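# Move all red foam blocks onto the desk

## Task

Place each red foam block found in the room onto the desk, and make sure every other object remains on the shelf, table or counter it started on. The coffee table must stand upright when the scene ends. The robot must not topple or finish leaning. A block counts only if it stays on the desk without the robot holding or propping it.

## Robot and tools

ROBOT. TidyBot++: a single mobile base (0.54 m long, 0.50 m wide, 0.38 m tall) on four powered casters, carrying one seven-joint arm with a two-finger gripper. The shoulder sits 0.12 m ahead of the base centre at 0.68 m height. Segments: upper arm 0.42 m, forearm 0.31 m, hand 0.31 m to the hand point. Cameras: base_camera (fixed, 644x364) and wrist_camera (fisheye on the hand, 644x476, looks along the hand). The arm begins folded, hand pointing down, sticking out up to 0.08 m past the base front.

FRAMES. Base frame: origin on the floor below the base centre, x forward, y left, z up, metres. hand_pose is the midpoint between finger pads in this frame; its z axis runs out along the fingers, fingers close along its y. Odometry frame = base frame at scene start; heading positive to the left, -3.142 to 3.142. base_odometry counts wheel turns only, so slip shows as travel and drift of a few cm and degrees builds up.

execute_actions. Arguments: actions (a list holding zero or one action) and cameras (optional list from base_camera, wrist_camera, all; omitted/null/all gives both, [] gives none). An action may hold base, joints, speeds; base and joints start together. base takes exactly one key, each a relative offset from where the base last reported itself: translate_m (metres, forward positive, -2 to 2), strafe_m (metres, left positive, -2 to 2), rotate_rad (radians, counter-clockwise from above positive, -6.3 to 6.3). joints is one dict, keyed by joint name, of absolute target angles in radians: joint_1_rad (any angle; whole arm about vertical; positive = clockwise from above, opposite to rotate_rad), joint_2_rad shoulder -2.249 to 2.249, joint_3_rad any angle (upper-arm roll), joint_4_rad elbow -2.579 to 2.579, joint_5_rad any angle (forearm roll), joint_6_rad wrist -2.099 to 2.099, joint_7_rad any angle (hand roll; hand down, positive counter-clockwise from above; at 1.57 fingers open left-right), plus gripper_pos 0 (open, ~85 mm gap) to 1 (closed, ~96-120 N squeeze); gap is about 85 x (1 - gripper_pos) mm. Unbounded joints take the short way, so send steps under half a turn. Done tolerances: ±0.039 for joints 1-4, ±0.056 for 5-7, ±0.03 gripper. speeds caps top speed for this action: translate_m and strafe_m 0.05-0.5 m/s, rotate_rad 0.1-1.57 rad/s (defaults are the maxima). Base moves needing over 8.667 s are refused; no action exceeds 15 s. Unknown keys or out-of-range values reject the whole call. Omitted joints may keep pushing toward older targets.

Arm geometry with joint_1_rad 0, joint_3_rad 3.14, joint_5_rad 0 (near start): arm lies in the x-z plane; angle from vertical, forward positive, is joint_2 for upper arm, joint_2 - joint_4 for forearm, joint_2 - joint_4 - joint_6 for hand. Hand forward offset from shoulder = sum of length x sin(angle); height above shoulder = sum of length x cos(angle). A downward hand reaches at most about 0.94 m high, only near the base.

wait: seconds 0 to 10; no new command; returns state and images. zoom_image: camera plus region [x0, y0, x1, y1] in pixels of that camera's latest image, at most 504x504. finished_scene: scene number (1 or 2); irreversible, call only when blocks rest on the desk on their own. Replying without a tool call ends everything.

RESULTS. base_status/joint_status: done (base done means wheels turned the amount, even if slipping or blocked short), off_target (resting away from target, maybe still pushing), contact_stop/time_out (target dropped, holds in place), not_followed (self-collision check withheld arm targets; a 'joint command not followed' and 'cause:' line appear; targets may be retried until valid). on_its_own lists uncommanded motion. motor_effort: percent of max, bracket = peak, noisy with fixed offsets. gripper at 1 'done' means empty; 'off_target' means something is held. base_tilt in degrees (forward/right positive). ARM HIT means hard contact with base or arm. MOTOR HOT warns from 60 °C; OVER-TEMPERATURE FAULT at 75 °C weakens the arm (joints then say limit_stop_at_motor_heat; resend targets). 'pictures' names the cameras in image order. If a call reports a stop, later calls in that reply are skipped.

ACCURACY. Friction leaves joints slightly off; correct by sending last command + (wanted - read). Never command a joint to its read angle while holding something (sag worsens). hand_pose may be 1-2 cm off; trust images. Closed fingertips extend 20 mm past hand point; keep off the floor.

AVOID. Torque faults (joints 1-4 limit 104.5 N m, warn 56.7; joints 5-7 limit 51.3, warn 29.4) stop the arm 10 s. Do not drive while the arm is caught on anything, especially above 0.8 m: the robot can tip; back away to right it. Blocked bases keep pushing. Avoid drops, slams, knocking the coffee table, or moving other objects. The simulation runs while you think; keep loads short to limit heat.

Each tool is called by a JSON object that holds its "method" and its "body", one argument or row to a line.

## Session

{"method": "execute_actions", "body": {
  "actions": []
}}

Scene clock: 0.00 s.
base_odometry: x=+0.000 y=+0.000 heading=+0.000 (m, m, rad; odometry frame)
base_tilt: forward=-0.6 right=-0.2 (deg)
base_status: not commanded
joint_positions: joint_1_rad=-0.021 joint_2_rad=-0.391 joint_3_rad=+3.092 joint_4_rad=-2.517 joint_5_rad=+0.058 joint_6_rad=-0.858 joint_7_rad=+1.627 gripper_pos=+0.000
joint_status: not commanded
motor_effort: joint_1_rad=+1 joint_2_rad=+1 joint_3_rad=+1 joint_4_rad=+12 joint_5_rad=+0 joint_6_rad=-1 joint_7_rad=+1 (%)
hand_pose: x=+0.2750 y=-0.0036 z=+0.5980 quat_wxyz=(+0.032, +0.993, +0.079, +0.079) (m; base frame)
pictures: base_camera, wrist_camera
Images, in order (width x height): base_camera 644x364, wrist_camera 644x476.

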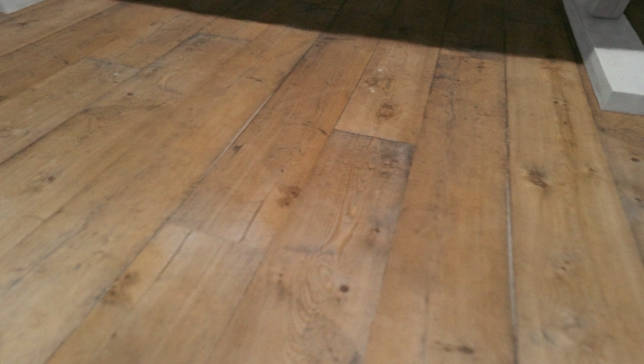

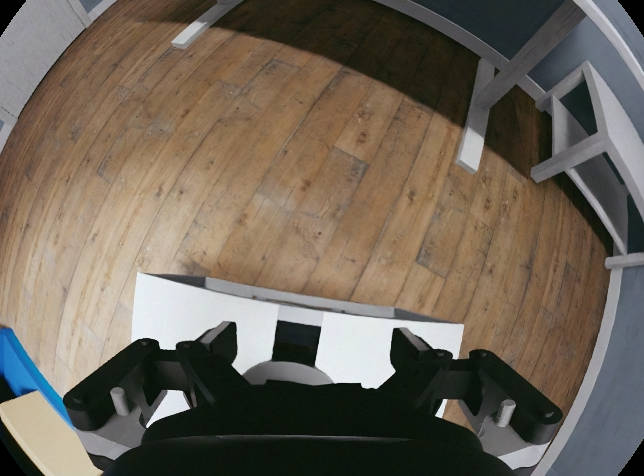

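{"method": "execute_actions", "body": {
  "actions": [
    {"joints":{"joint_1_rad":0,"joint_2_rad":-0.6,"joint_3_rad":3.14,"joint_4_rad":-1.5,"joint_5_rad":0,"joint_6_rad":-1.2,"joint_7_rad":1.57}}
  ],
  "cameras": ["wrist_camera"]
}}

{"method": "execute_actions", "body": {
  "actions": [
    {"joints":{"joint_1_rad":1.6}}
  ],
  "cameras": ["wrist_camera"]
}}

{"method": "execute_actions", "body": {
  "actions": [
    {"joints":{"joint_1_rad":3.1}}
  ],
  "cameras": ["wrist_camera"]
}}

{"method": "execute_actions", "body": {
  "actions": [
    {"joints":{"joint_1_rad":-1.6}}
  ],
  "cameras": ["wrist_camera"]
}}

Scene clock: 4.60 s.
base_odometry: x=+0.000 y=+0.000 heading=+0.000 (m, m, rad; odometry frame)
base_tilt: forward=-0.7 right=-0.2 (deg)
base_status: not commanded
joint_positions: joint_1_rad=-0.021 joint_2_rad=-0.592 joint_3_rad=+3.117 joint_4_rad=-1.519 joint_5_rad=+0.030 joint_6_rad=-1.159 joint_7_rad=+1.590 gripper_pos=+0.000
joint_status: all done
motor_effort: joint_1_rad=+0(1) joint_2_rad=+2(4) joint_3_rad=+1(2) joint_4_rad=+20(23) joint_5_rad=-1(1) joint_6_rad=+7(7) joint_7_rad=+1(1) (%)
hand_pose: x=+0.4060 y=+0.0096 z=+1.0663 quat_wxyz=(+0.015, +0.863, +0.027, +0.504) (m; base frame)
pictures: wrist_camera
camera_calibration (this result's frames):
wrist_camera: T_world_to_cam=[[0.0206674, -0.994258, 0.104995, -0.118287], [-0.477364, -0.102087, -0.872755, 1.18709], [0.878462, -0.0320831, -0.476733, 0.281605], [0, 0, 0, 1]] pos_world=[0.321742, 0.0126138, 1.18271]
Images, in order (width x height): wrist_camera 644x476.

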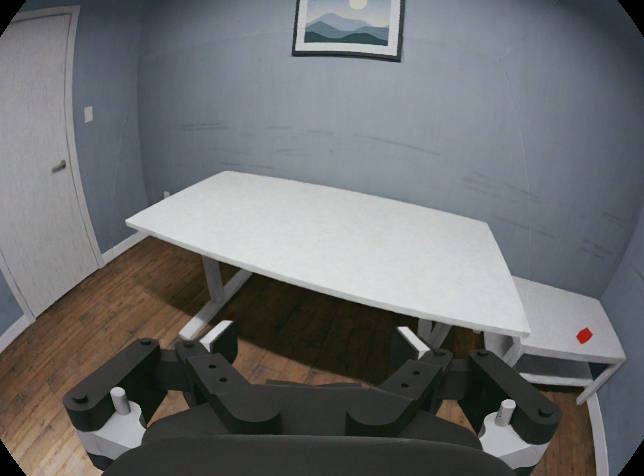

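Scene clock: 7.40 s.
base_odometry: x=+0.000 y=+0.000 heading=+0.000 (m, m, rad; odometry frame)
base_tilt: forward=-0.6 right=-0.2 (deg)
base_status: not commanded
joint_positions: joint_1_rad=+1.582 joint_2_rad=-0.592 joint_3_rad=+3.120 joint_4_rad=-1.519 joint_5_rad=+0.029 joint_6_rad=-1.159 joint_7_rad=+1.590 gripper_pos=+0.000
joint_status: all done
motor_effort: joint_1_rad=+1(1) joint_2_rad=+3(3) joint_3_rad=+1(2) joint_4_rad=+20(20) joint_5_rad=-1(0) joint_6_rad=+8(6) joint_7_rad=+2(1) (%)
hand_pose: x=+0.1186 y=-0.2872 z=+1.0663 quat_wxyz=(+0.372, +0.619, -0.602, +0.340) (m; base frame)
pictures: wrist_camera
camera_calibration (this result's frames):
wrist_camera: T_world_to_cam=[[-0.994647, 0.0126375, 0.102556, 0.00477434], [-0.0839043, 0.480517, -0.872962, 1.14048], [-0.0603121, -0.876894, -0.476884, 0.393443], [0, 0, 0, 1]] pos_world=[0.124169, -0.203072, 1.18273]
Images, in order (width x height): wrist_camera 644x476.

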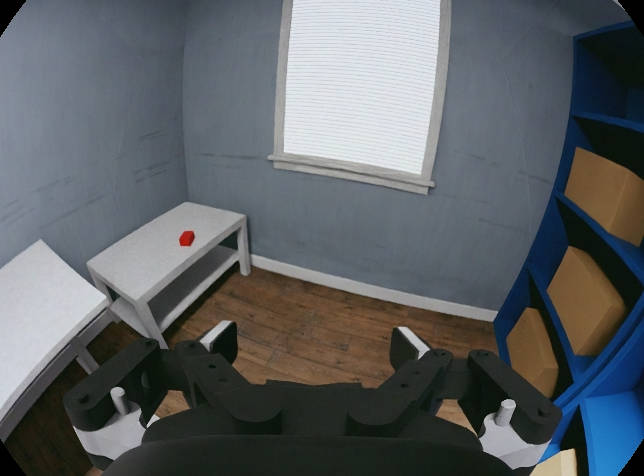

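Scene clock: 10.13 s.
base_odometry: x=+0.000 y=+0.000 heading=+0.000 (m, m, rad; odometry frame)
base_tilt: forward=-0.6 right=-0.2 (deg)
base_status: not commanded
joint_positions: joint_1_rad=+3.082 joint_2_rad=-0.592 joint_3_rad=+3.121 joint_4_rad=-1.519 joint_5_rad=+0.029 joint_6_rad=-1.159 joint_7_rad=+1.590 gripper_pos=+0.000
joint_status: all done
motor_effort: joint_1_rad=+1(1) joint_2_rad=+3(3) joint_3_rad=+1(2) joint_4_rad=+21(20) joint_5_rad=-1(1) joint_6_rad=+7(8) joint_7_rad=+2(1) (%)
hand_pose: x=-0.1675 y=-0.0195 z=+1.0663 quat_wxyz=(+0.504, +0.043, -0.863, -0.005) (m; base frame)
pictures: wrist_camera
camera_calibration (this result's frames):
wrist_camera: T_world_to_cam=[[-0.0571186, 0.993136, 0.102073, -0.106463], [0.473479, 0.116958, -0.873006, 1.07419], [-0.878951, -0.00153554, -0.476909, 0.490873], [0, 0, 0, 1]] pos_world=[-0.0832328, -0.019149, 1.18274]
Images, in order (width x height): wrist_camera 644x476.

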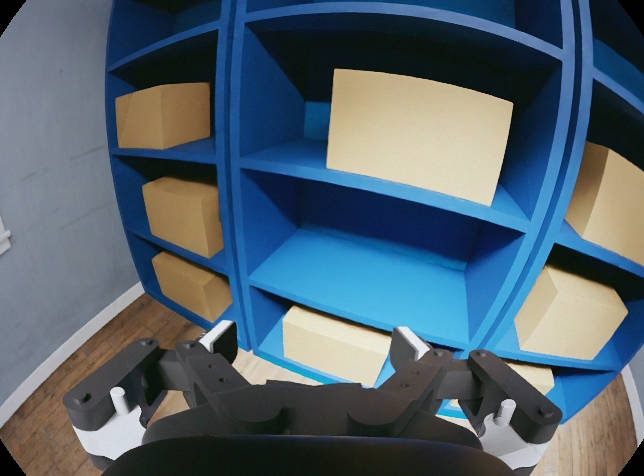

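Scene clock: 12.93 s.
base_odometry: x=+0.000 y=+0.000 heading=+0.000 (m, m, rad; odometry frame)
base_tilt: forward=-0.6 right=-0.2 (deg)
base_status: not commanded
joint_positions: joint_1_rad=+4.666 joint_2_rad=-0.592 joint_3_rad=+3.121 joint_4_rad=-1.519 joint_5_rad=+0.029 joint_6_rad=-1.159 joint_7_rad=+1.590 gripper_pos=+0.000
joint_status: all done
motor_effort: joint_1_rad=+1(1) joint_2_rad=+3(3) joint_3_rad=+1(2) joint_4_rad=+21(21) joint_5_rad=-1(2) joint_6_rad=+7(7) joint_7_rad=+2(1) (%)
hand_pose: x=+0.1032 y=+0.2868 z=+1.0663 quat_wxyz=(+0.351, -0.584, -0.636, -0.362) (m; base frame)
pictures: wrist_camera
camera_calibration (this result's frames):
wrist_camera: T_world_to_cam=[[0.993811, 0.0444236, 0.10181, -0.231344], [0.110667, -0.474947, -0.873028, 1.11738], [0.00957129, 0.878892, -0.476924, 0.385148], [0, 0, 0, 1]] pos_world=[0.102569, 0.202472, 1.18275]
Images, in order (width x height): wrist_camera 644x476.

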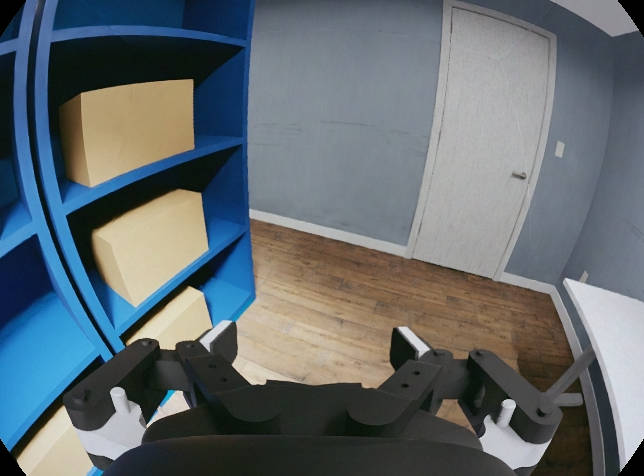

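{"method": "execute_actions", "body": {
  "actions": [
    {"base":{"rotate_rad":-0.34},"joints":{"joint_1_rad":0,"joint_2_rad":0.2,"joint_4_rad":-1.8,"joint_6_rad":-0.6}}
  ],
  "cameras": []
}}

{"method": "execute_actions", "body": {
  "actions": [
    {"base":{"strafe_m":-1.05}}
  ]
}}

Scene clock: 21.47 s.
base_odometry: x=+0.000 y=+0.000 heading=-0.340 (m, m, rad; odometry frame)
base_tilt: forward=-0.6 right=-0.1 (deg)
base_status: done
joint_positions: joint_1_rad=+6.270 joint_2_rad=+0.193 joint_3_rad=+3.124 joint_4_rad=-1.776 joint_5_rad=+0.025 joint_6_rad=-0.641 joint_7_rad=+1.590 gripper_pos=+0.000
joint_status: all done
motor_effort: joint_1_rad=+1(3) joint_2_rad=-27(28) joint_3_rad=+1(3) joint_4_rad=+20(22) joint_5_rad=-1(0) joint_6_rad=+5(8) joint_7_rad=+2(1) (%)
hand_pose: x=+0.6468 y=+0.0128 z=+0.7047 quat_wxyz=(-0.007, -0.964, -0.032, -0.263) (m; base frame)
pictures: none
No camera images: the call's "cameras" was empty. Leave "cameras" out to get every camera's image.

Scene clock: 24.93 s.
base_odometry: x=-0.350 y=-0.990 heading=-0.340 (m, m, rad; odometry frame)
base_tilt: forward=-0.6 right=-0.2 (deg)
base_status: done
joint_positions: joint_1_rad=+6.274 joint_2_rad=+0.193 joint_3_rad=+3.127 joint_4_rad=-1.777 joint_5_rad=+0.025 joint_6_rad=-0.639 joint_7_rad=+1.590 gripper_pos=+0.000
joint_status: not commanded
motor_effort: joint_1_rad=+1(4) joint_2_rad=-28(28) joint_3_rad=+1(4) joint_4_rad=+21(21) joint_5_rad=-1(0) joint_6_rad=+4(4) joint_7_rad=+2(1) (%)
hand_pose: x=+0.6471 y=+0.0089 z=+0.7047 quat_wxyz=(-0.008, -0.964, -0.028, -0.263) (m; base frame)
pictures: base_camera, wrist_camera
camera_calibration (this result's frames):
wrist_camera: T_world_to_cam=[[0.0651724, -0.994686, 0.0797036, -0.0969402], [-0.850213, -0.0971649, -0.517394, 0.977392], [0.522389, -0.0340452, -0.852027, 0.392304], [0, 0, 0, 1]] pos_world=[0.632375, 0.0118993, 0.847677]
Images, in order (width x height): base_camera 644x364, wrist_camera 644x476.

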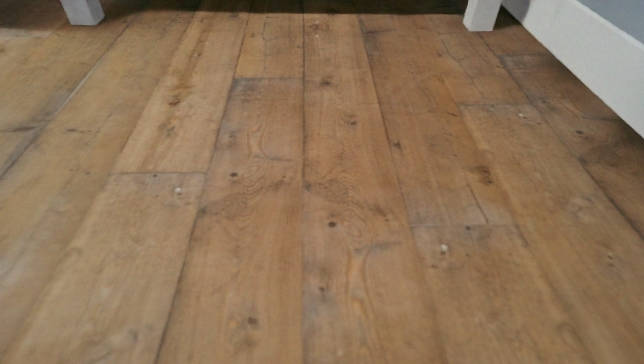

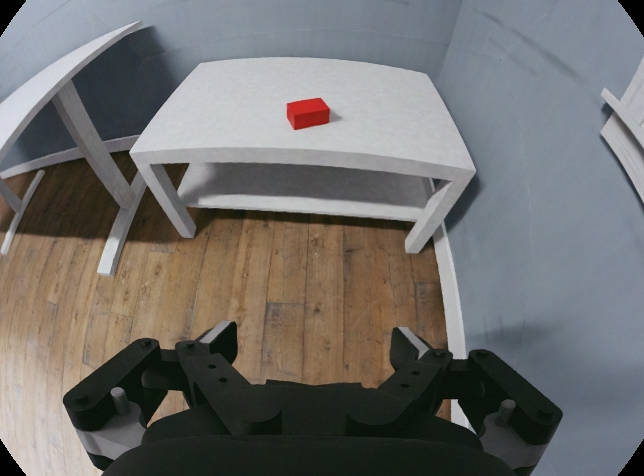

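{"method": "execute_actions", "body": {
  "actions": [
    {"base":{"translate_m":0.6},"joints":{"joint_1_rad":-0.1,"joint_2_rad":0.52,"joint_4_rad":-1.5,"joint_6_rad":-1.15,"joint_7_rad":0.06}}
  ]
}}

Scene clock: 31.70 s.
base_odometry: x=+0.216 y=-1.190 heading=-0.340 (m, m, rad; odometry frame)
base_tilt: forward=-0.6 right=-0.2 (deg)
base_status: done
joint_positions: joint_1_rad=+6.202 joint_2_rad=+0.525 joint_3_rad=+3.127 joint_4_rad=-1.517 joint_5_rad=+0.025 joint_6_rad=-1.110 joint_7_rad=+0.066 gripper_pos=+0.000
joint_status: all done
motor_effort: joint_1_rad=+1(2) joint_2_rad=-36(40) joint_3_rad=+0(0) joint_4_rad=+17(22) joint_5_rad=-1(1) joint_6_rad=-1(3) joint_7_rad=+1(1) (%)
hand_pose: x=+0.6050 y=+0.0407 z=+0.5923 quat_wxyz=(-0.009, -0.765, +0.644, -0.002) (m; base frame)
pictures: base_camera, wrist_camera
camera_calibration (this result's frames):
wrist_camera: T_world_to_cam=[[-0.977093, -0.207674, 0.046478, 0.564564], [-0.209083, 0.977504, -0.027772, 0.164822], [-0.0396649, -0.0368535, -0.998533, 0.746514], [0, 0, 0, 1]] pos_world=[0.615703, -0.0163571, 0.723757]
Images, in order (width x height): base_camera 644x364, wrist_camera 644x476.

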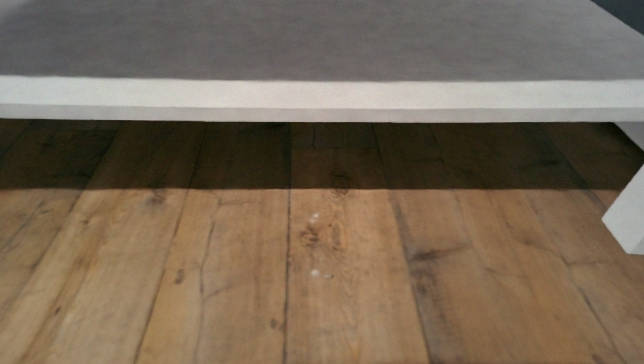

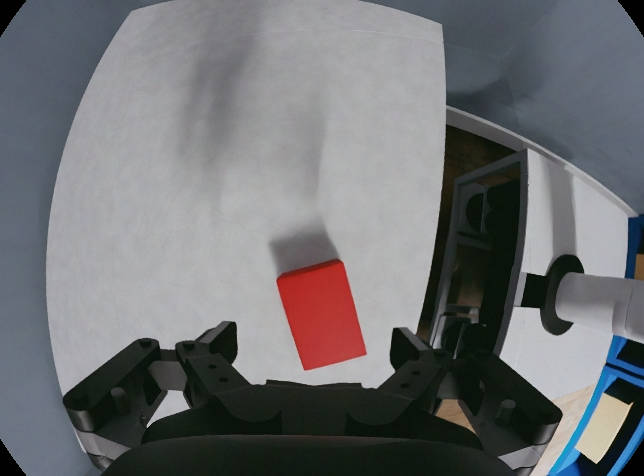

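{"method": "execute_actions", "body": {
  "actions": [
    {"joints":{"joint_7_rad":0.33,"joint_2_rad":0.6,"joint_4_rad":-1.62,"joint_6_rad":-0.92}}
  ],
  "cameras": []
}}

{"method": "execute_actions", "body": {
  "actions": [
    {"joints":{"joint_2_rad":0.665,"joint_4_rad":-1.68,"joint_6_rad":-0.77}}
  ],
  "cameras": ["wrist_camera"]
}}

Scene clock: 35.73 s.
base_odometry: x=+0.216 y=-1.190 heading=-0.340 (m, m, rad; odometry frame)
base_tilt: forward=-0.6 right=-0.2 (deg)
base_status: not commanded
joint_positions: joint_1_rad=+6.202 joint_2_rad=+0.602 joint_3_rad=+3.127 joint_4_rad=-1.604 joint_5_rad=+0.025 joint_6_rad=-0.956 joint_7_rad=+0.316 gripper_pos=+0.000
joint_status: all done
motor_effort: joint_1_rad=+0(1) joint_2_rad=-37(41) joint_3_rad=+0(0) joint_4_rad=+15(17) joint_5_rad=-1(1) joint_6_rad=-1(1) joint_7_rad=+1(1) (%)
hand_pose: x=+0.6023 y=+0.0414 z=+0.5310 quat_wxyz=(-0.011, -0.840, +0.542, +0.004) (m; base frame)
pictures: none
No camera images: the call's "cameras" was empty. Leave "cameras" out to get every camera's image.

Scene clock: 36.63 s.
base_odometry: x=+0.216 y=-1.190 heading=-0.340 (m, m, rad; odometry frame)
base_tilt: forward=-0.6 right=-0.2 (deg)
base_status: not commanded
joint_positions: joint_1_rad=+6.202 joint_2_rad=+0.666 joint_3_rad=+3.127 joint_4_rad=-1.661 joint_5_rad=+0.025 joint_6_rad=-0.805 joint_7_rad=+0.316 gripper_pos=+0.000
joint_status: all done
motor_effort: joint_1_rad=+1(1) joint_2_rad=-38(42) joint_3_rad=+0(0) joint_4_rad=+14(15) joint_5_rad=-1(1) joint_6_rad=+0(0) joint_7_rad=+1(1) (%)
hand_pose: x=+0.6090 y=+0.0430 z=+0.4859 quat_wxyz=(+0.000, -0.841, +0.542, -0.007) (m; base frame)
pictures: wrist_camera
camera_calibration (this result's frames):
wrist_camera: T_world_to_cam=[[-0.893782, -0.447614, 0.0281846, 0.542402], [-0.448299, 0.8935, -0.0261823, 0.308988], [-0.0134634, -0.0360364, -0.99926, 0.624946], [0, 0, 0, 1]] pos_world=[0.631722, -0.0107728, 0.617286]
Images, in order (width x height): wrist_camera 644x476.

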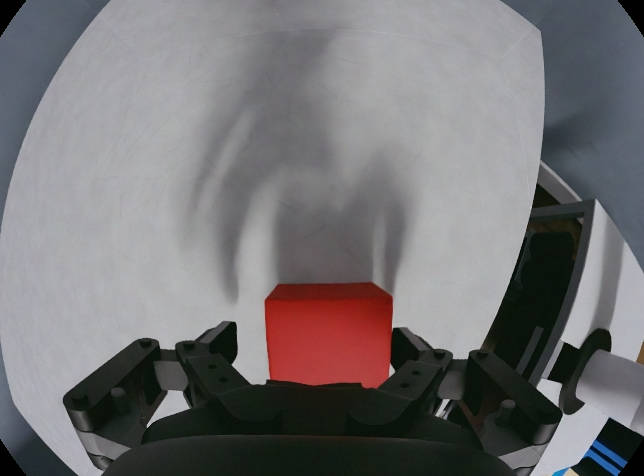

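{"method": "execute_actions", "body": {
  "actions": [
    {"base":{"translate_m":-0.012},"joints":{"joint_2_rad":0.715,"joint_6_rad":-0.74}}
  ],
  "cameras": ["wrist_camera"]
}}

{"method": "execute_actions", "body": {
  "actions": [
    {"joints":{"gripper_pos":1}}
  ],
  "cameras": ["wrist_camera"]
}}

{"method": "execute_actions", "body": {
  "actions": [
    {"joints":{"joint_2_rad":0.2,"joint_4_rad":-1.4,"joint_6_rad":-1.0,"joint_1_rad":0,"joint_7_rad":1.57},"base":{"translate_m":-0.5}}
  ],
  "cameras": []
}}

{"method": "execute_actions", "body": {
  "actions": [
    {"base":{"strafe_m":0.9}}
  ]
}}

Scene clock: 39.43 s.
base_odometry: x=+0.204 y=-1.186 heading=-0.340 (m, m, rad; odometry frame)
base_tilt: forward=-0.6 right=-0.2 (deg)
base_status: done
joint_positions: joint_1_rad=+6.201 joint_2_rad=+0.710 joint_3_rad=+3.127 joint_4_rad=-1.665 joint_5_rad=+0.025 joint_6_rad=-0.780 joint_7_rad=+0.316 gripper_pos=+0.000
joint_status: all done
motor_effort: joint_1_rad=+1(0) joint_2_rad=-39(40) joint_3_rad=+0(1) joint_4_rad=+13(15) joint_5_rad=-1(1) joint_6_rad=-1(1) joint_7_rad=+1(2) (%)
hand_pose: x=+0.6055 y=+0.0432 z=+0.4636 quat_wxyz=(-0.007, -0.841, +0.541, +0.002) (m; base frame)
pictures: wrist_camera
camera_calibration (this result's frames):
wrist_camera: T_world_to_cam=[[-0.892592, -0.448169, 0.0492281, 0.529489], [-0.449395, 0.893172, -0.0169571, 0.303114], [-0.0363695, -0.0372586, -0.998644, 0.616189], [0, 0, 0, 1]] pos_world=[0.631246, -0.0104738, 0.594428]
Images, in order (width x height): wrist_camera 644x476.

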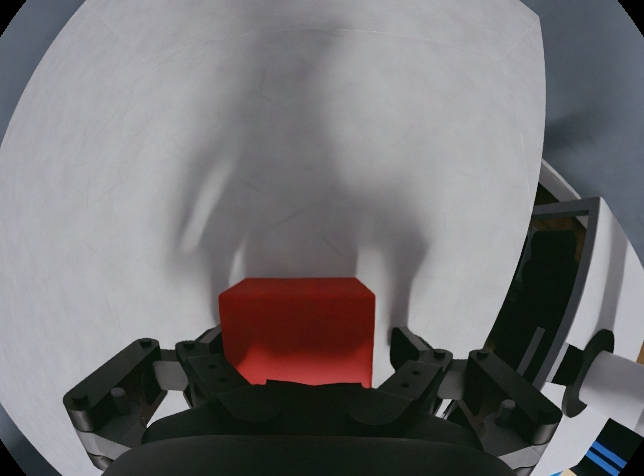

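Scene clock: 40.53 s.
base_odometry: x=+0.204 y=-1.187 heading=-0.340 (m, m, rad; odometry frame)
base_tilt: forward=-0.6 right=-0.2 (deg)
base_status: not commanded
joint_positions: joint_1_rad=+6.200 joint_2_rad=+0.697 joint_3_rad=+3.127 joint_4_rad=-1.665 joint_5_rad=+0.025 joint_6_rad=-0.774 joint_7_rad=+0.316 gripper_pos=+0.378
joint_status: gripper_pos off_target (ended at +0.378, target +1.000)
motor_effort: joint_1_rad=+1(2) joint_2_rad=-35(39) joint_3_rad=+0(0) joint_4_rad=+11(14) joint_5_rad=-1(0) joint_6_rad=-1(3) joint_7_rad=+2(1) (%)
hand_pose: x=+0.6098 y=+0.0442 z=+0.4697 quat_wxyz=(-0.001, -0.841, +0.541, -0.005) (m; base frame)
pictures: wrist_camera
camera_calibration (this result's frames):
wrist_camera: T_world_to_cam=[[-0.892949, -0.448999, 0.0322837, 0.541686], [-0.449785, 0.892831, -0.0233819, 0.307544], [-0.0183254, -0.0353996, -0.999205, 0.611669], [0, 0, 0, 1]] pos_world=[0.633235, -0.00971547, 0.600886]
Images, in order (width x height): wrist_camera 644x476.

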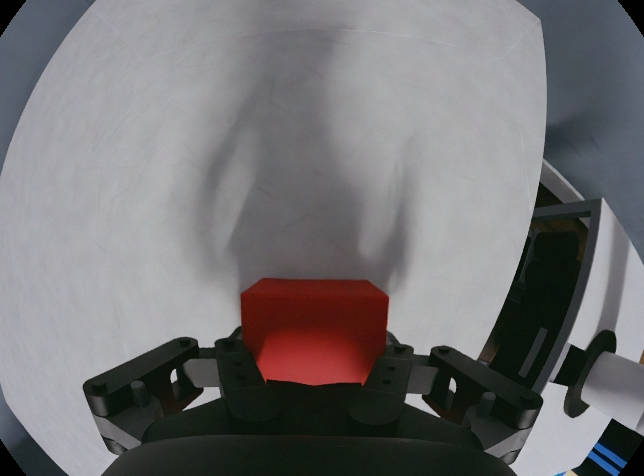

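Scene clock: 43.13 s.
base_odometry: x=-0.267 y=-1.020 heading=-0.340 (m, m, rad; odometry frame)
base_tilt: forward=-0.6 right=-0.2 (deg)
base_status: done
joint_positions: joint_1_rad=+6.264 joint_2_rad=+0.193 joint_3_rad=+3.127 joint_4_rad=-1.421 joint_5_rad=+0.024 joint_6_rad=-0.965 joint_7_rad=+1.556 gripper_pos=+0.378
joint_status: all done
motor_effort: joint_1_rad=+1(4) joint_2_rad=-29(44) joint_3_rad=+0(0) joint_4_rad=+22(23) joint_5_rad=-1(1) joint_6_rad=+4(5) joint_7_rad=+1(2) (%)
hand_pose: x=+0.6793 y=+0.0135 z=+0.8179 quat_wxyz=(-0.004, -0.961, -0.012, -0.278) (m; base frame)
pictures: none
No camera images: the call's "cameras" was empty. Leave "cameras" out to get every camera's image.

Scene clock: 46.30 s.
base_odometry: x=+0.033 y=-0.171 heading=-0.340 (m, m, rad; odometry frame)
base_tilt: forward=-0.6 right=-0.2 (deg)
base_status: done
joint_positions: joint_1_rad=+6.272 joint_2_rad=+0.193 joint_3_rad=+3.128 joint_4_rad=-1.421 joint_5_rad=+0.024 joint_6_rad=-0.966 joint_7_rad=+1.556 gripper_pos=+0.378
joint_status: not commanded
motor_effort: joint_1_rad=+1(3) joint_2_rad=-29(31) joint_3_rad=+1(3) joint_4_rad=+22(23) joint_5_rad=+0(0) joint_6_rad=+5(4) joint_7_rad=+2(1) (%)
hand_pose: x=+0.6794 y=+0.0083 z=+0.8178 quat_wxyz=(-0.005, -0.961, -0.008, -0.277) (m; base frame)
pictures: base_camera, wrist_camera
camera_calibration (this result's frames):
wrist_camera: T_world_to_cam=[[0.0264468, -0.997632, 0.0634851, -0.0691141], [-0.837453, -0.0567898, -0.543551, 1.07569], [0.54587, -0.0387906, -0.836972, 0.443586], [0, 0, 0, 1]] pos_world=[0.66053, 0.00934497, 0.960351]
Images, in order (width x height): base_camera 644x364, wrist_camera 644x476.

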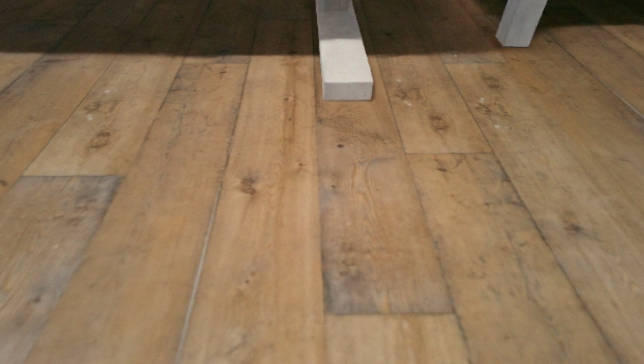

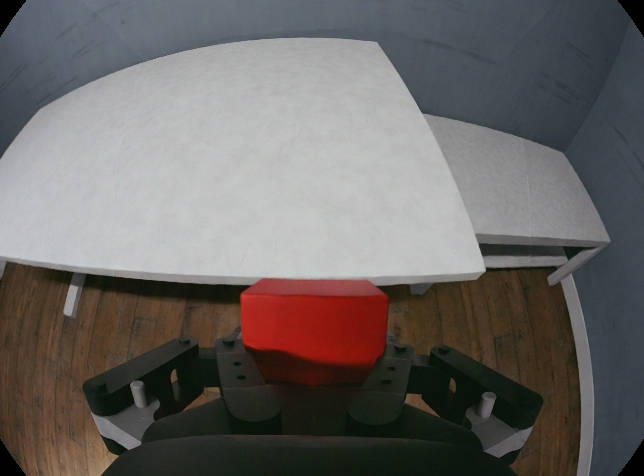

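{"method": "execute_actions", "body": {
  "actions": [
    {"joints":{"joint_2_rad":0.45,"joint_4_rad":-0.81,"joint_6_rad":-1.85}}
  ],
  "cameras": []
}}

{"method": "execute_actions", "body": {
  "actions": [
    {"base":{"translate_m":0.3}}
  ]
}}

{"method": "execute_actions", "body": {
  "actions": [
    {"joints":{"joint_2_rad":0.55,"joint_4_rad":-0.85,"joint_6_rad":-1.74}}
  ]
}}

Scene clock: 50.80 s.
base_odometry: x=+0.033 y=-0.171 heading=-0.340 (m, m, rad; odometry frame)
base_tilt: forward=-0.6 right=-0.2 (deg)
base_status: not commanded
joint_positions: joint_1_rad=+6.272 joint_2_rad=+0.439 joint_3_rad=+3.128 joint_4_rad=-0.834 joint_5_rad=+0.024 joint_6_rad=-1.813 joint_7_rad=+1.556 gripper_pos=+0.378
joint_status: all done
motor_effort: joint_1_rad=+1(0) joint_2_rad=-35(35) joint_3_rad=+0(0) joint_4_rad=+19(23) joint_5_rad=-1(1) joint_6_rad=+0(4) joint_7_rad=+1(2) (%)
hand_pose: x=+0.6156 y=+0.0045 z=+0.8443 quat_wxyz=(-0.008, -1.000, -0.001, -0.028) (m; base frame)
pictures: none
No camera images: the call's "cameras" was empty. Leave "cameras" out to get every camera's image.

Scene clock: 52.70 s.
base_odometry: x=+0.316 y=-0.271 heading=-0.339 (m, m, rad; odometry frame)
base_tilt: forward=-0.6 right=-0.2 (deg)
base_status: done
joint_positions: joint_1_rad=+6.272 joint_2_rad=+0.455 joint_3_rad=+3.128 joint_4_rad=-0.832 joint_5_rad=+0.024 joint_6_rad=-1.814 joint_7_rad=+1.556 gripper_pos=+0.378
joint_status: not commanded
motor_effort: joint_1_rad=+1(0) joint_2_rad=-36(39) joint_3_rad=+0(0) joint_4_rad=+19(19) joint_5_rad=-1(1) joint_6_rad=+0(1) joint_7_rad=+2(1) (%)
hand_pose: x=+0.6181 y=+0.0046 z=+0.8369 quat_wxyz=(-0.008, -1.000, -0.001, -0.020) (m; base frame)
pictures: base_camera, wrist_camera
camera_calibration (this result's frames):
wrist_camera: T_world_to_cam=[[0.0382382, -0.997877, 0.05272, -0.0706496], [-0.997718, -0.0410635, -0.0535909, 0.72344], [0.055642, -0.0505505, -0.99717, 0.929978], [0, 0, 0, 1]] pos_world=[0.672745, 0.00621824, 0.969841]
Images, in order (width x height): base_camera 644x364, wrist_camera 644x476.

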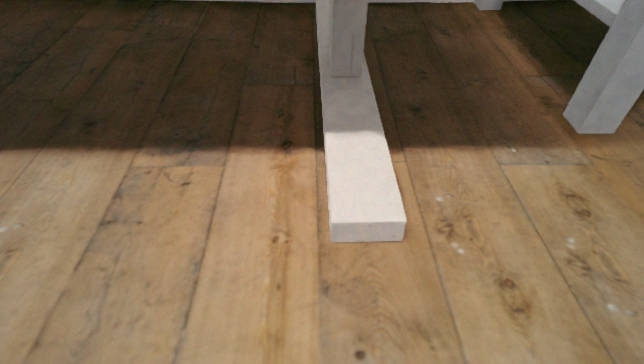

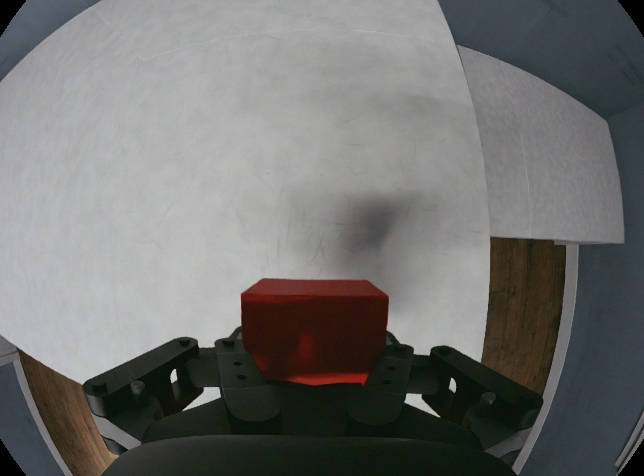

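Scene clock: 53.93 s.
base_odometry: x=+0.316 y=-0.271 heading=-0.339 (m, m, rad; odometry frame)
base_tilt: forward=-0.6 right=-0.2 (deg)
base_status: not commanded
joint_positions: joint_1_rad=+6.272 joint_2_rad=+0.556 joint_3_rad=+3.128 joint_4_rad=-0.836 joint_5_rad=+0.024 joint_6_rad=-1.776 joint_7_rad=+1.556 gripper_pos=+0.378
joint_status: all done
motor_effort: joint_1_rad=+1(1) joint_2_rad=-39(43) joint_3_rad=+0(0) joint_4_rad=+19(20) joint_5_rad=-1(1) joint_6_rad=-1(0) joint_7_rad=+2(1) (%)
hand_pose: x=+0.6422 y=+0.0049 z=+0.7842 quat_wxyz=(-0.008, -1.000, -0.001, +0.013) (m; base frame)
pictures: base_camera, wrist_camera
camera_calibration (this result's frames):
wrist_camera: T_world_to_cam=[[0.0423177, -0.997824, 0.050566, -0.0693959], [-0.999052, -0.0417453, 0.012323, 0.693896], [-0.0101853, -0.0510396, -0.998645, 0.919579], [0, 0, 0, 1]] pos_world=[0.705541, 0.00665692, 0.913291]
Images, in order (width x height): base_camera 644x364, wrist_camera 644x476.

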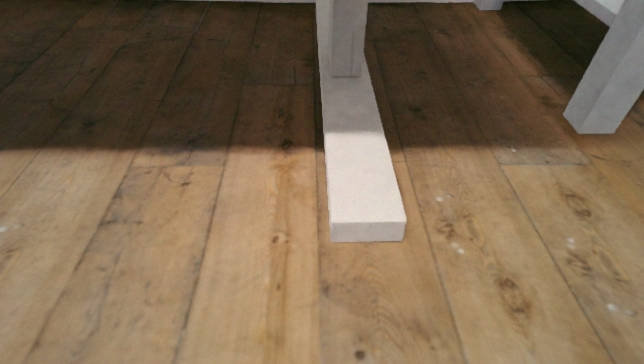

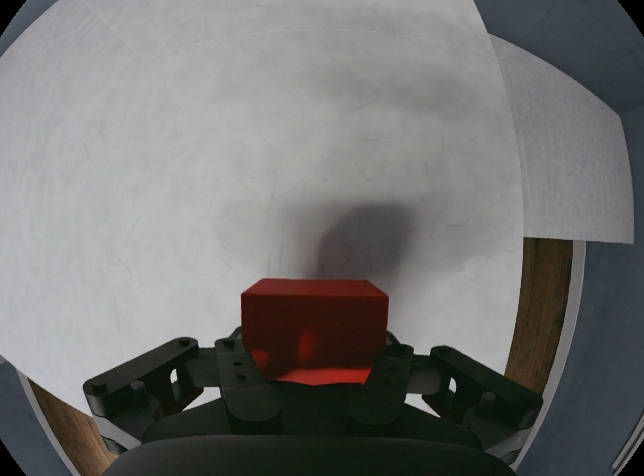

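{"method": "execute_actions", "body": {
  "actions": [
    {"joints":{"joint_2_rad":0.63,"joint_6_rad":-1.65}}
  ],
  "cameras": ["wrist_camera"]
}}

Scene clock: 56.33 s.
base_odometry: x=+0.316 y=-0.271 heading=-0.339 (m, m, rad; odometry frame)
base_tilt: forward=-0.6 right=-0.2 (deg)
base_status: not commanded
joint_positions: joint_1_rad=+6.272 joint_2_rad=+0.632 joint_3_rad=+3.128 joint_4_rad=-0.836 joint_5_rad=+0.024 joint_6_rad=-1.685 joint_7_rad=+1.556 gripper_pos=+0.378
joint_status: all done
motor_effort: joint_1_rad=+1(1) joint_2_rad=-42(45) joint_3_rad=+0(0) joint_4_rad=+19(20) joint_5_rad=-1(1) joint_6_rad=+0(0) joint_7_rad=+1(1) (%)
hand_pose: x=+0.6766 y=+0.0055 z=+0.7426 quat_wxyz=(-0.008, -1.000, -0.002, +0.005) (m; base frame)
pictures: wrist_camera
camera_calibration (this result's frames):
wrist_camera: T_world_to_cam=[[0.0430534, -0.997804, 0.0503253, -0.0684848], [-0.999063, -0.0432191, -0.0022097, 0.73955], [0.00437986, -0.050183, -0.99873, 0.868591], [0, 0, 0, 1]] pos_world=[0.738002, 0.00721684, 0.872569]
Images, in order (width x height): wrist_camera 644x476.

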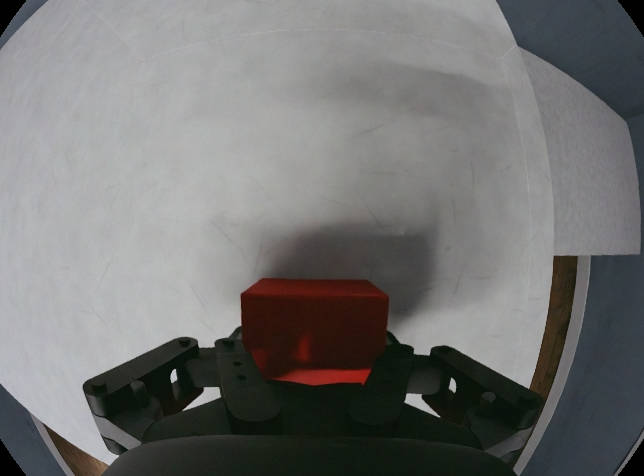

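{"method": "execute_actions", "body": {
  "actions": [
    {"joints":{"joint_2_rad":0.68,"joint_6_rad":-1.61}}
  ],
  "cameras": ["wrist_camera"]
}}

{"method": "execute_actions", "body": {
  "actions": [
    {"joints":{"gripper_pos":0}}
  ],
  "cameras": []
}}

{"method": "execute_actions", "body": {
  "actions": [
    {"joints":{"joint_2_rad":0.3}}
  ],
  "cameras": ["wrist_camera"]
}}

{"method": "execute_actions", "body": {
  "actions": [
    {"joints":{"joint_1_rad":2.8,"joint_2_rad":-0.3,"joint_4_rad":-1.5,"joint_6_rad":-1.0}}
  ],
  "cameras": ["wrist_camera"]
}}

Scene clock: 59.63 s.
base_odometry: x=+0.316 y=-0.271 heading=-0.339 (m, m, rad; odometry frame)
base_tilt: forward=-0.6 right=-0.2 (deg)
base_status: not commanded
joint_positions: joint_1_rad=+6.272 joint_2_rad=+0.636 joint_3_rad=+3.128 joint_4_rad=-0.836 joint_5_rad=+0.024 joint_6_rad=-1.664 joint_7_rad=+1.556 gripper_pos=+0.378
joint_status: joint_2_rad off_target (ended at +0.636, target +0.680); the others done
motor_effort: joint_1_rad=+1(1) joint_2_rad=-31(42) joint_3_rad=+0(0) joint_4_rad=+14(19) joint_5_rad=+0(0) joint_6_rad=+2(5) joint_7_rad=+1(1) (%)
hand_pose: x=+0.6836 y=+0.0056 z=+0.7401 quat_wxyz=(-0.008, -1.000, -0.002, -0.003) (m; base frame)
pictures: wrist_camera
camera_calibration (this result's frames):
wrist_camera: T_world_to_cam=[[0.0425328, -0.997808, 0.0506911, -0.0684415], [-0.998865, -0.0435574, -0.0192823, 0.759018], [0.021448, -0.0498134, -0.998528, 0.854227], [0, 0, 0, 1]] pos_world=[0.742746, 0.00732135, 0.871074]
Images, in order (width x height): wrist_camera 644x476.

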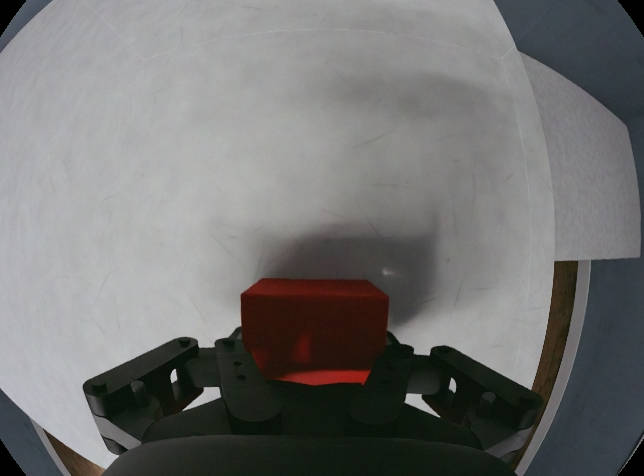

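Scene clock: 60.73 s.
base_odometry: x=+0.316 y=-0.271 heading=-0.339 (m, m, rad; odometry frame)
base_tilt: forward=-0.6 right=-0.2 (deg)
base_status: not commanded
joint_positions: joint_1_rad=+6.273 joint_2_rad=+0.651 joint_3_rad=+3.128 joint_4_rad=-0.836 joint_5_rad=+0.024 joint_6_rad=-1.651 joint_7_rad=+1.556 gripper_pos=+0.000
joint_status: all done
motor_effort: joint_1_rad=+0(1) joint_2_rad=-39(40) joint_3_rad=+0(1) joint_4_rad=+17(17) joint_5_rad=+0(2) joint_6_rad=+0(2) joint_7_rad=+2(1) (%)
hand_pose: x=+0.6883 y=+0.0056 z=+0.7315 quat_wxyz=(-0.008, -1.000, -0.002, -0.002) (m; base frame)
pictures: none
No camera images: the call's "cameras" was empty. Leave "cameras" out to get every camera's image.

Scene clock: 62.57 s.
base_odometry: x=+0.316 y=-0.271 heading=-0.339 (m, m, rad; odometry frame)
base_tilt: forward=-0.6 right=-0.2 (deg)
base_status: not commanded
joint_positions: joint_1_rad=+6.273 joint_2_rad=+0.296 joint_3_rad=+3.128 joint_4_rad=-0.838 joint_5_rad=+0.024 joint_6_rad=-1.648 joint_7_rad=+1.556 gripper_pos=+0.000
joint_status: all done
motor_effort: joint_1_rad=+1(1) joint_2_rad=-31(47) joint_3_rad=+0(0) joint_4_rad=+19(21) joint_5_rad=+0(0) joint_6_rad=+3(3) joint_7_rad=+1(1) (%)
hand_pose: x=+0.6358 y=+0.0051 z=+0.9261 quat_wxyz=(-0.006, -0.984, -0.001, -0.179) (m; base frame)
pictures: wrist_camera
camera_calibration (this result's frames):
wrist_camera: T_world_to_cam=[[0.0230954, -0.998016, 0.058573, -0.071349], [-0.930371, -0.0428989, -0.3641, 0.990645], [0.36589, -0.0460856, -0.929516, 0.758015], [0, 0, 0, 1]] pos_world=[0.645965, 0.00622364, 1.06946]
Images, in order (width x height): wrist_camera 644x476.

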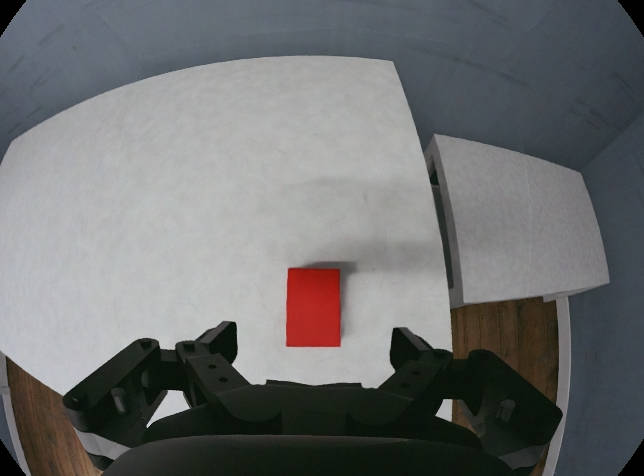

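Scene clock: 66.27 s.
base_odometry: x=+0.316 y=-0.271 heading=-0.339 (m, m, rad; odometry frame)
base_tilt: forward=-0.6 right=-0.2 (deg)
base_status: not commanded
joint_positions: joint_1_rad=+9.066 joint_2_rad=-0.288 joint_3_rad=+3.128 joint_4_rad=-1.475 joint_5_rad=+0.024 joint_6_rad=-1.041 joint_7_rad=+1.556 gripper_pos=+0.000
joint_status: all done
motor_effort: joint_1_rad=+1(2) joint_2_rad=-10(31) joint_3_rad=+1(1) joint_4_rad=+22(22) joint_5_rad=-1(0) joint_6_rad=+7(7) joint_7_rad=+1(1) (%)
hand_pose: x=-0.2723 y=-0.1481 z=+1.0130 quat_wxyz=(-0.436, -0.160, +0.883, -0.071) (m; base frame)
pictures: wrist_camera
camera_calibration (this result's frames):
wrist_camera: T_world_to_cam=[[-0.341165, 0.937695, 0.0658345, -0.0281586], [0.544577, 0.25425, -0.799245, 1.0573], [-0.766187, -0.236823, -0.597388, 0.491077], [0, 0, 0, 1]] pos_world=[-0.209129, -0.126115, 1.14026]
Images, in order (width x height): wrist_camera 644x476.

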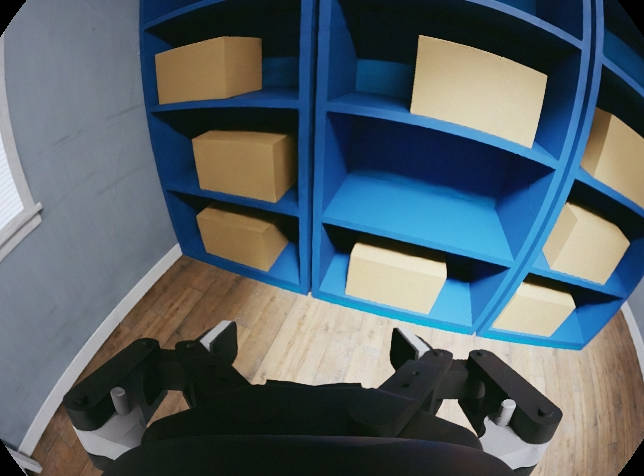

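{"method": "execute_actions", "body": {
  "actions": [
    {"base":{"translate_m":-0.25},"joints":{"joint_1_rad":-2.9,"joint_2_rad":-0.3,"joint_4_rad":-0.6,"joint_6_rad":-1.2}}
  ],
  "cameras": ["wrist_camera"]
}}

{"method": "execute_actions", "body": {
  "actions": [
    {"joints":{"joint_1_rad":1.4}}
  ],
  "cameras": []
}}

{"method": "execute_actions", "body": {
  "actions": [
    {"joints":{"joint_2_rad":1.7,"joint_4_rad":-1.3,"joint_6_rad":1.4,"joint_5_rad":-0.9,"joint_7_rad":1.57}}
  ],
  "cameras": ["wrist_camera"]
}}

Scene clock: 70.67 s.
base_odometry: x=+0.080 y=-0.188 heading=-0.339 (m, m, rad; odometry frame)
base_tilt: forward=-0.6 right=-0.2 (deg)
base_status: done
joint_positions: joint_1_rad=+9.647 joint_2_rad=-0.300 joint_3_rad=+3.129 joint_4_rad=-0.617 joint_5_rad=+0.024 joint_6_rad=-1.159 joint_7_rad=+1.556 gripper_pos=+0.000
joint_status: all done
motor_effort: joint_1_rad=+1(1) joint_2_rad=+1(12) joint_3_rad=+1(2) joint_4_rad=+13(24) joint_5_rad=-1(0) joint_6_rad=+8(8) joint_7_rad=+2(2) (%)
hand_pose: x=-0.1574 y=+0.0618 z=+1.4119 quat_wxyz=(-0.735, +0.079, +0.668, +0.084) (m; base frame)
pictures: wrist_camera
camera_calibration (this result's frames):
wrist_camera: T_world_to_cam=[[0.266381, 0.963356, 0.0313904, -0.0693577], [-0.0973807, 0.0592991, -0.993479, 1.44546], [-0.958936, 0.261587, 0.109609, -0.192198], [0, 0, 0, 1]] pos_world=[-0.0250694, 0.0313781, 1.45928]
Images, in order (width x height): wrist_camera 644x476.

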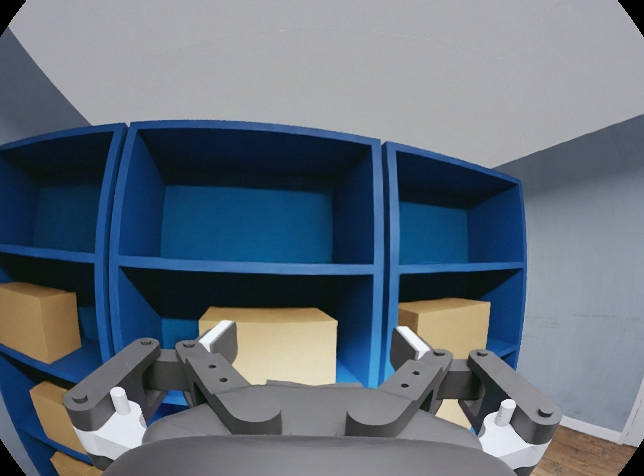

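Scene clock: 73.77 s.
base_odometry: x=+0.080 y=-0.188 heading=-0.339 (m, m, rad; odometry frame)
base_tilt: forward=-0.7 right=-0.2 (deg)
base_status: not commanded
joint_positions: joint_1_rad=+7.701 joint_2_rad=-0.300 joint_3_rad=+3.129 joint_4_rad=-0.617 joint_5_rad=+0.024 joint_6_rad=-1.159 joint_7_rad=+1.556 gripper_pos=+0.000
joint_status: all done
motor_effort: joint_1_rad=+0(1) joint_2_rad=+0(1) joint_3_rad=+1(1) joint_4_rad=+13(12) joint_5_rad=-1(1) joint_6_rad=+9(9) joint_7_rad=+1(1) (%)
hand_pose: x=+0.1627 y=-0.2798 z=+1.4119 quat_wxyz=(-0.483, -0.508, +0.442, -0.560) (m; base frame)
pictures: none
No camera images: the call's "cameras" was empty. Leave "cameras" out to get every camera's image.

Scene clock: 77.17 s.
base_odometry: x=+0.080 y=-0.188 heading=-0.339 (m, m, rad; odometry frame)
base_tilt: forward=-0.6 right=-0.1 (deg)
base_status: not commanded
joint_positions: joint_1_rad=+7.701 joint_2_rad=+1.696 joint_3_rad=+3.129 joint_4_rad=-1.278 joint_5_rad=-0.873 joint_6_rad=+1.362 joint_7_rad=+1.556 gripper_pos=+0.000
joint_status: all done
motor_effort: joint_1_rad=+1(0) joint_2_rad=-46(58) joint_3_rad=+4(4) joint_4_rad=+7(24) joint_5_rad=+0(2) joint_6_rad=+8(9) joint_7_rad=+1(0) (%)
hand_pose: x=-0.0042 y=-0.7004 z=+0.2855 quat_wxyz=(-0.582, -0.261, +0.697, -0.326) (m; base frame)
pictures: wrist_camera
camera_calibration (this result's frames):
wrist_camera: T_world_to_cam=[[-0.728359, 0.6765, -0.10882, 0.494306], [0.147374, -0.000429328, -0.989081, 0.34442], [-0.66916, -0.736443, -0.0993859, -0.360603], [0, 0, 0, 1]] pos_world=[0.0679721, -0.599814, 0.35861]
Images, in order (width x height): wrist_camera 644x476.

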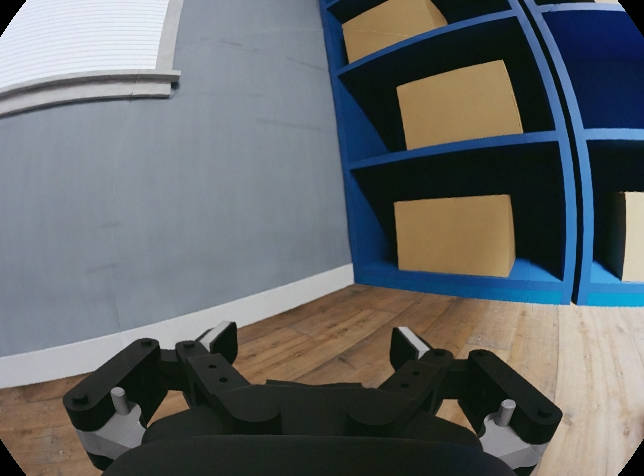

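{"method": "execute_actions", "body": {
  "actions": [
    {"joints":{"joint_5_rad":1.1}}
  ],
  "cameras": ["wrist_camera"]
}}

Scene clock: 80.07 s.
base_odometry: x=+0.080 y=-0.188 heading=-0.339 (m, m, rad; odometry frame)
base_tilt: forward=-0.6 right=-0.1 (deg)
base_status: not commanded
joint_positions: joint_1_rad=+7.694 joint_2_rad=+1.698 joint_3_rad=+3.129 joint_4_rad=-1.283 joint_5_rad=+1.099 joint_6_rad=+1.362 joint_7_rad=+1.556 gripper_pos=+0.000
joint_status: all done
motor_effort: joint_1_rad=+0(2) joint_2_rad=-45(48) joint_3_rad=-5(6) joint_4_rad=+6(9) joint_5_rad=-2(2) joint_6_rad=+8(10) joint_7_rad=+1(1) (%)
hand_pose: x=+0.4897 y=-0.5629 z=+0.2800 quat_wxyz=(-0.151, -0.745, +0.080, -0.645) (m; base frame)
pictures: wrist_camera
camera_calibration (this result's frames):
wrist_camera: T_world_to_cam=[[-0.340555, -0.925837, 0.163856, -0.407711], [-0.154813, -0.116679, -0.98103, 0.346548], [0.927392, -0.359462, -0.103596, -0.497838], [0, 0, 0, 1]] pos_world=[0.376493, -0.515993, 0.355206]
Images, in order (width x height): wrist_camera 644x476.

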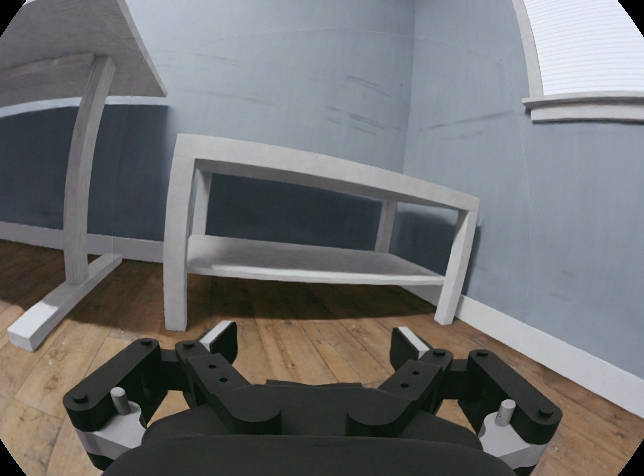

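{"method": "finished_scene", "body": {
  "scene": 1
}}

The scene is finished: the task was done.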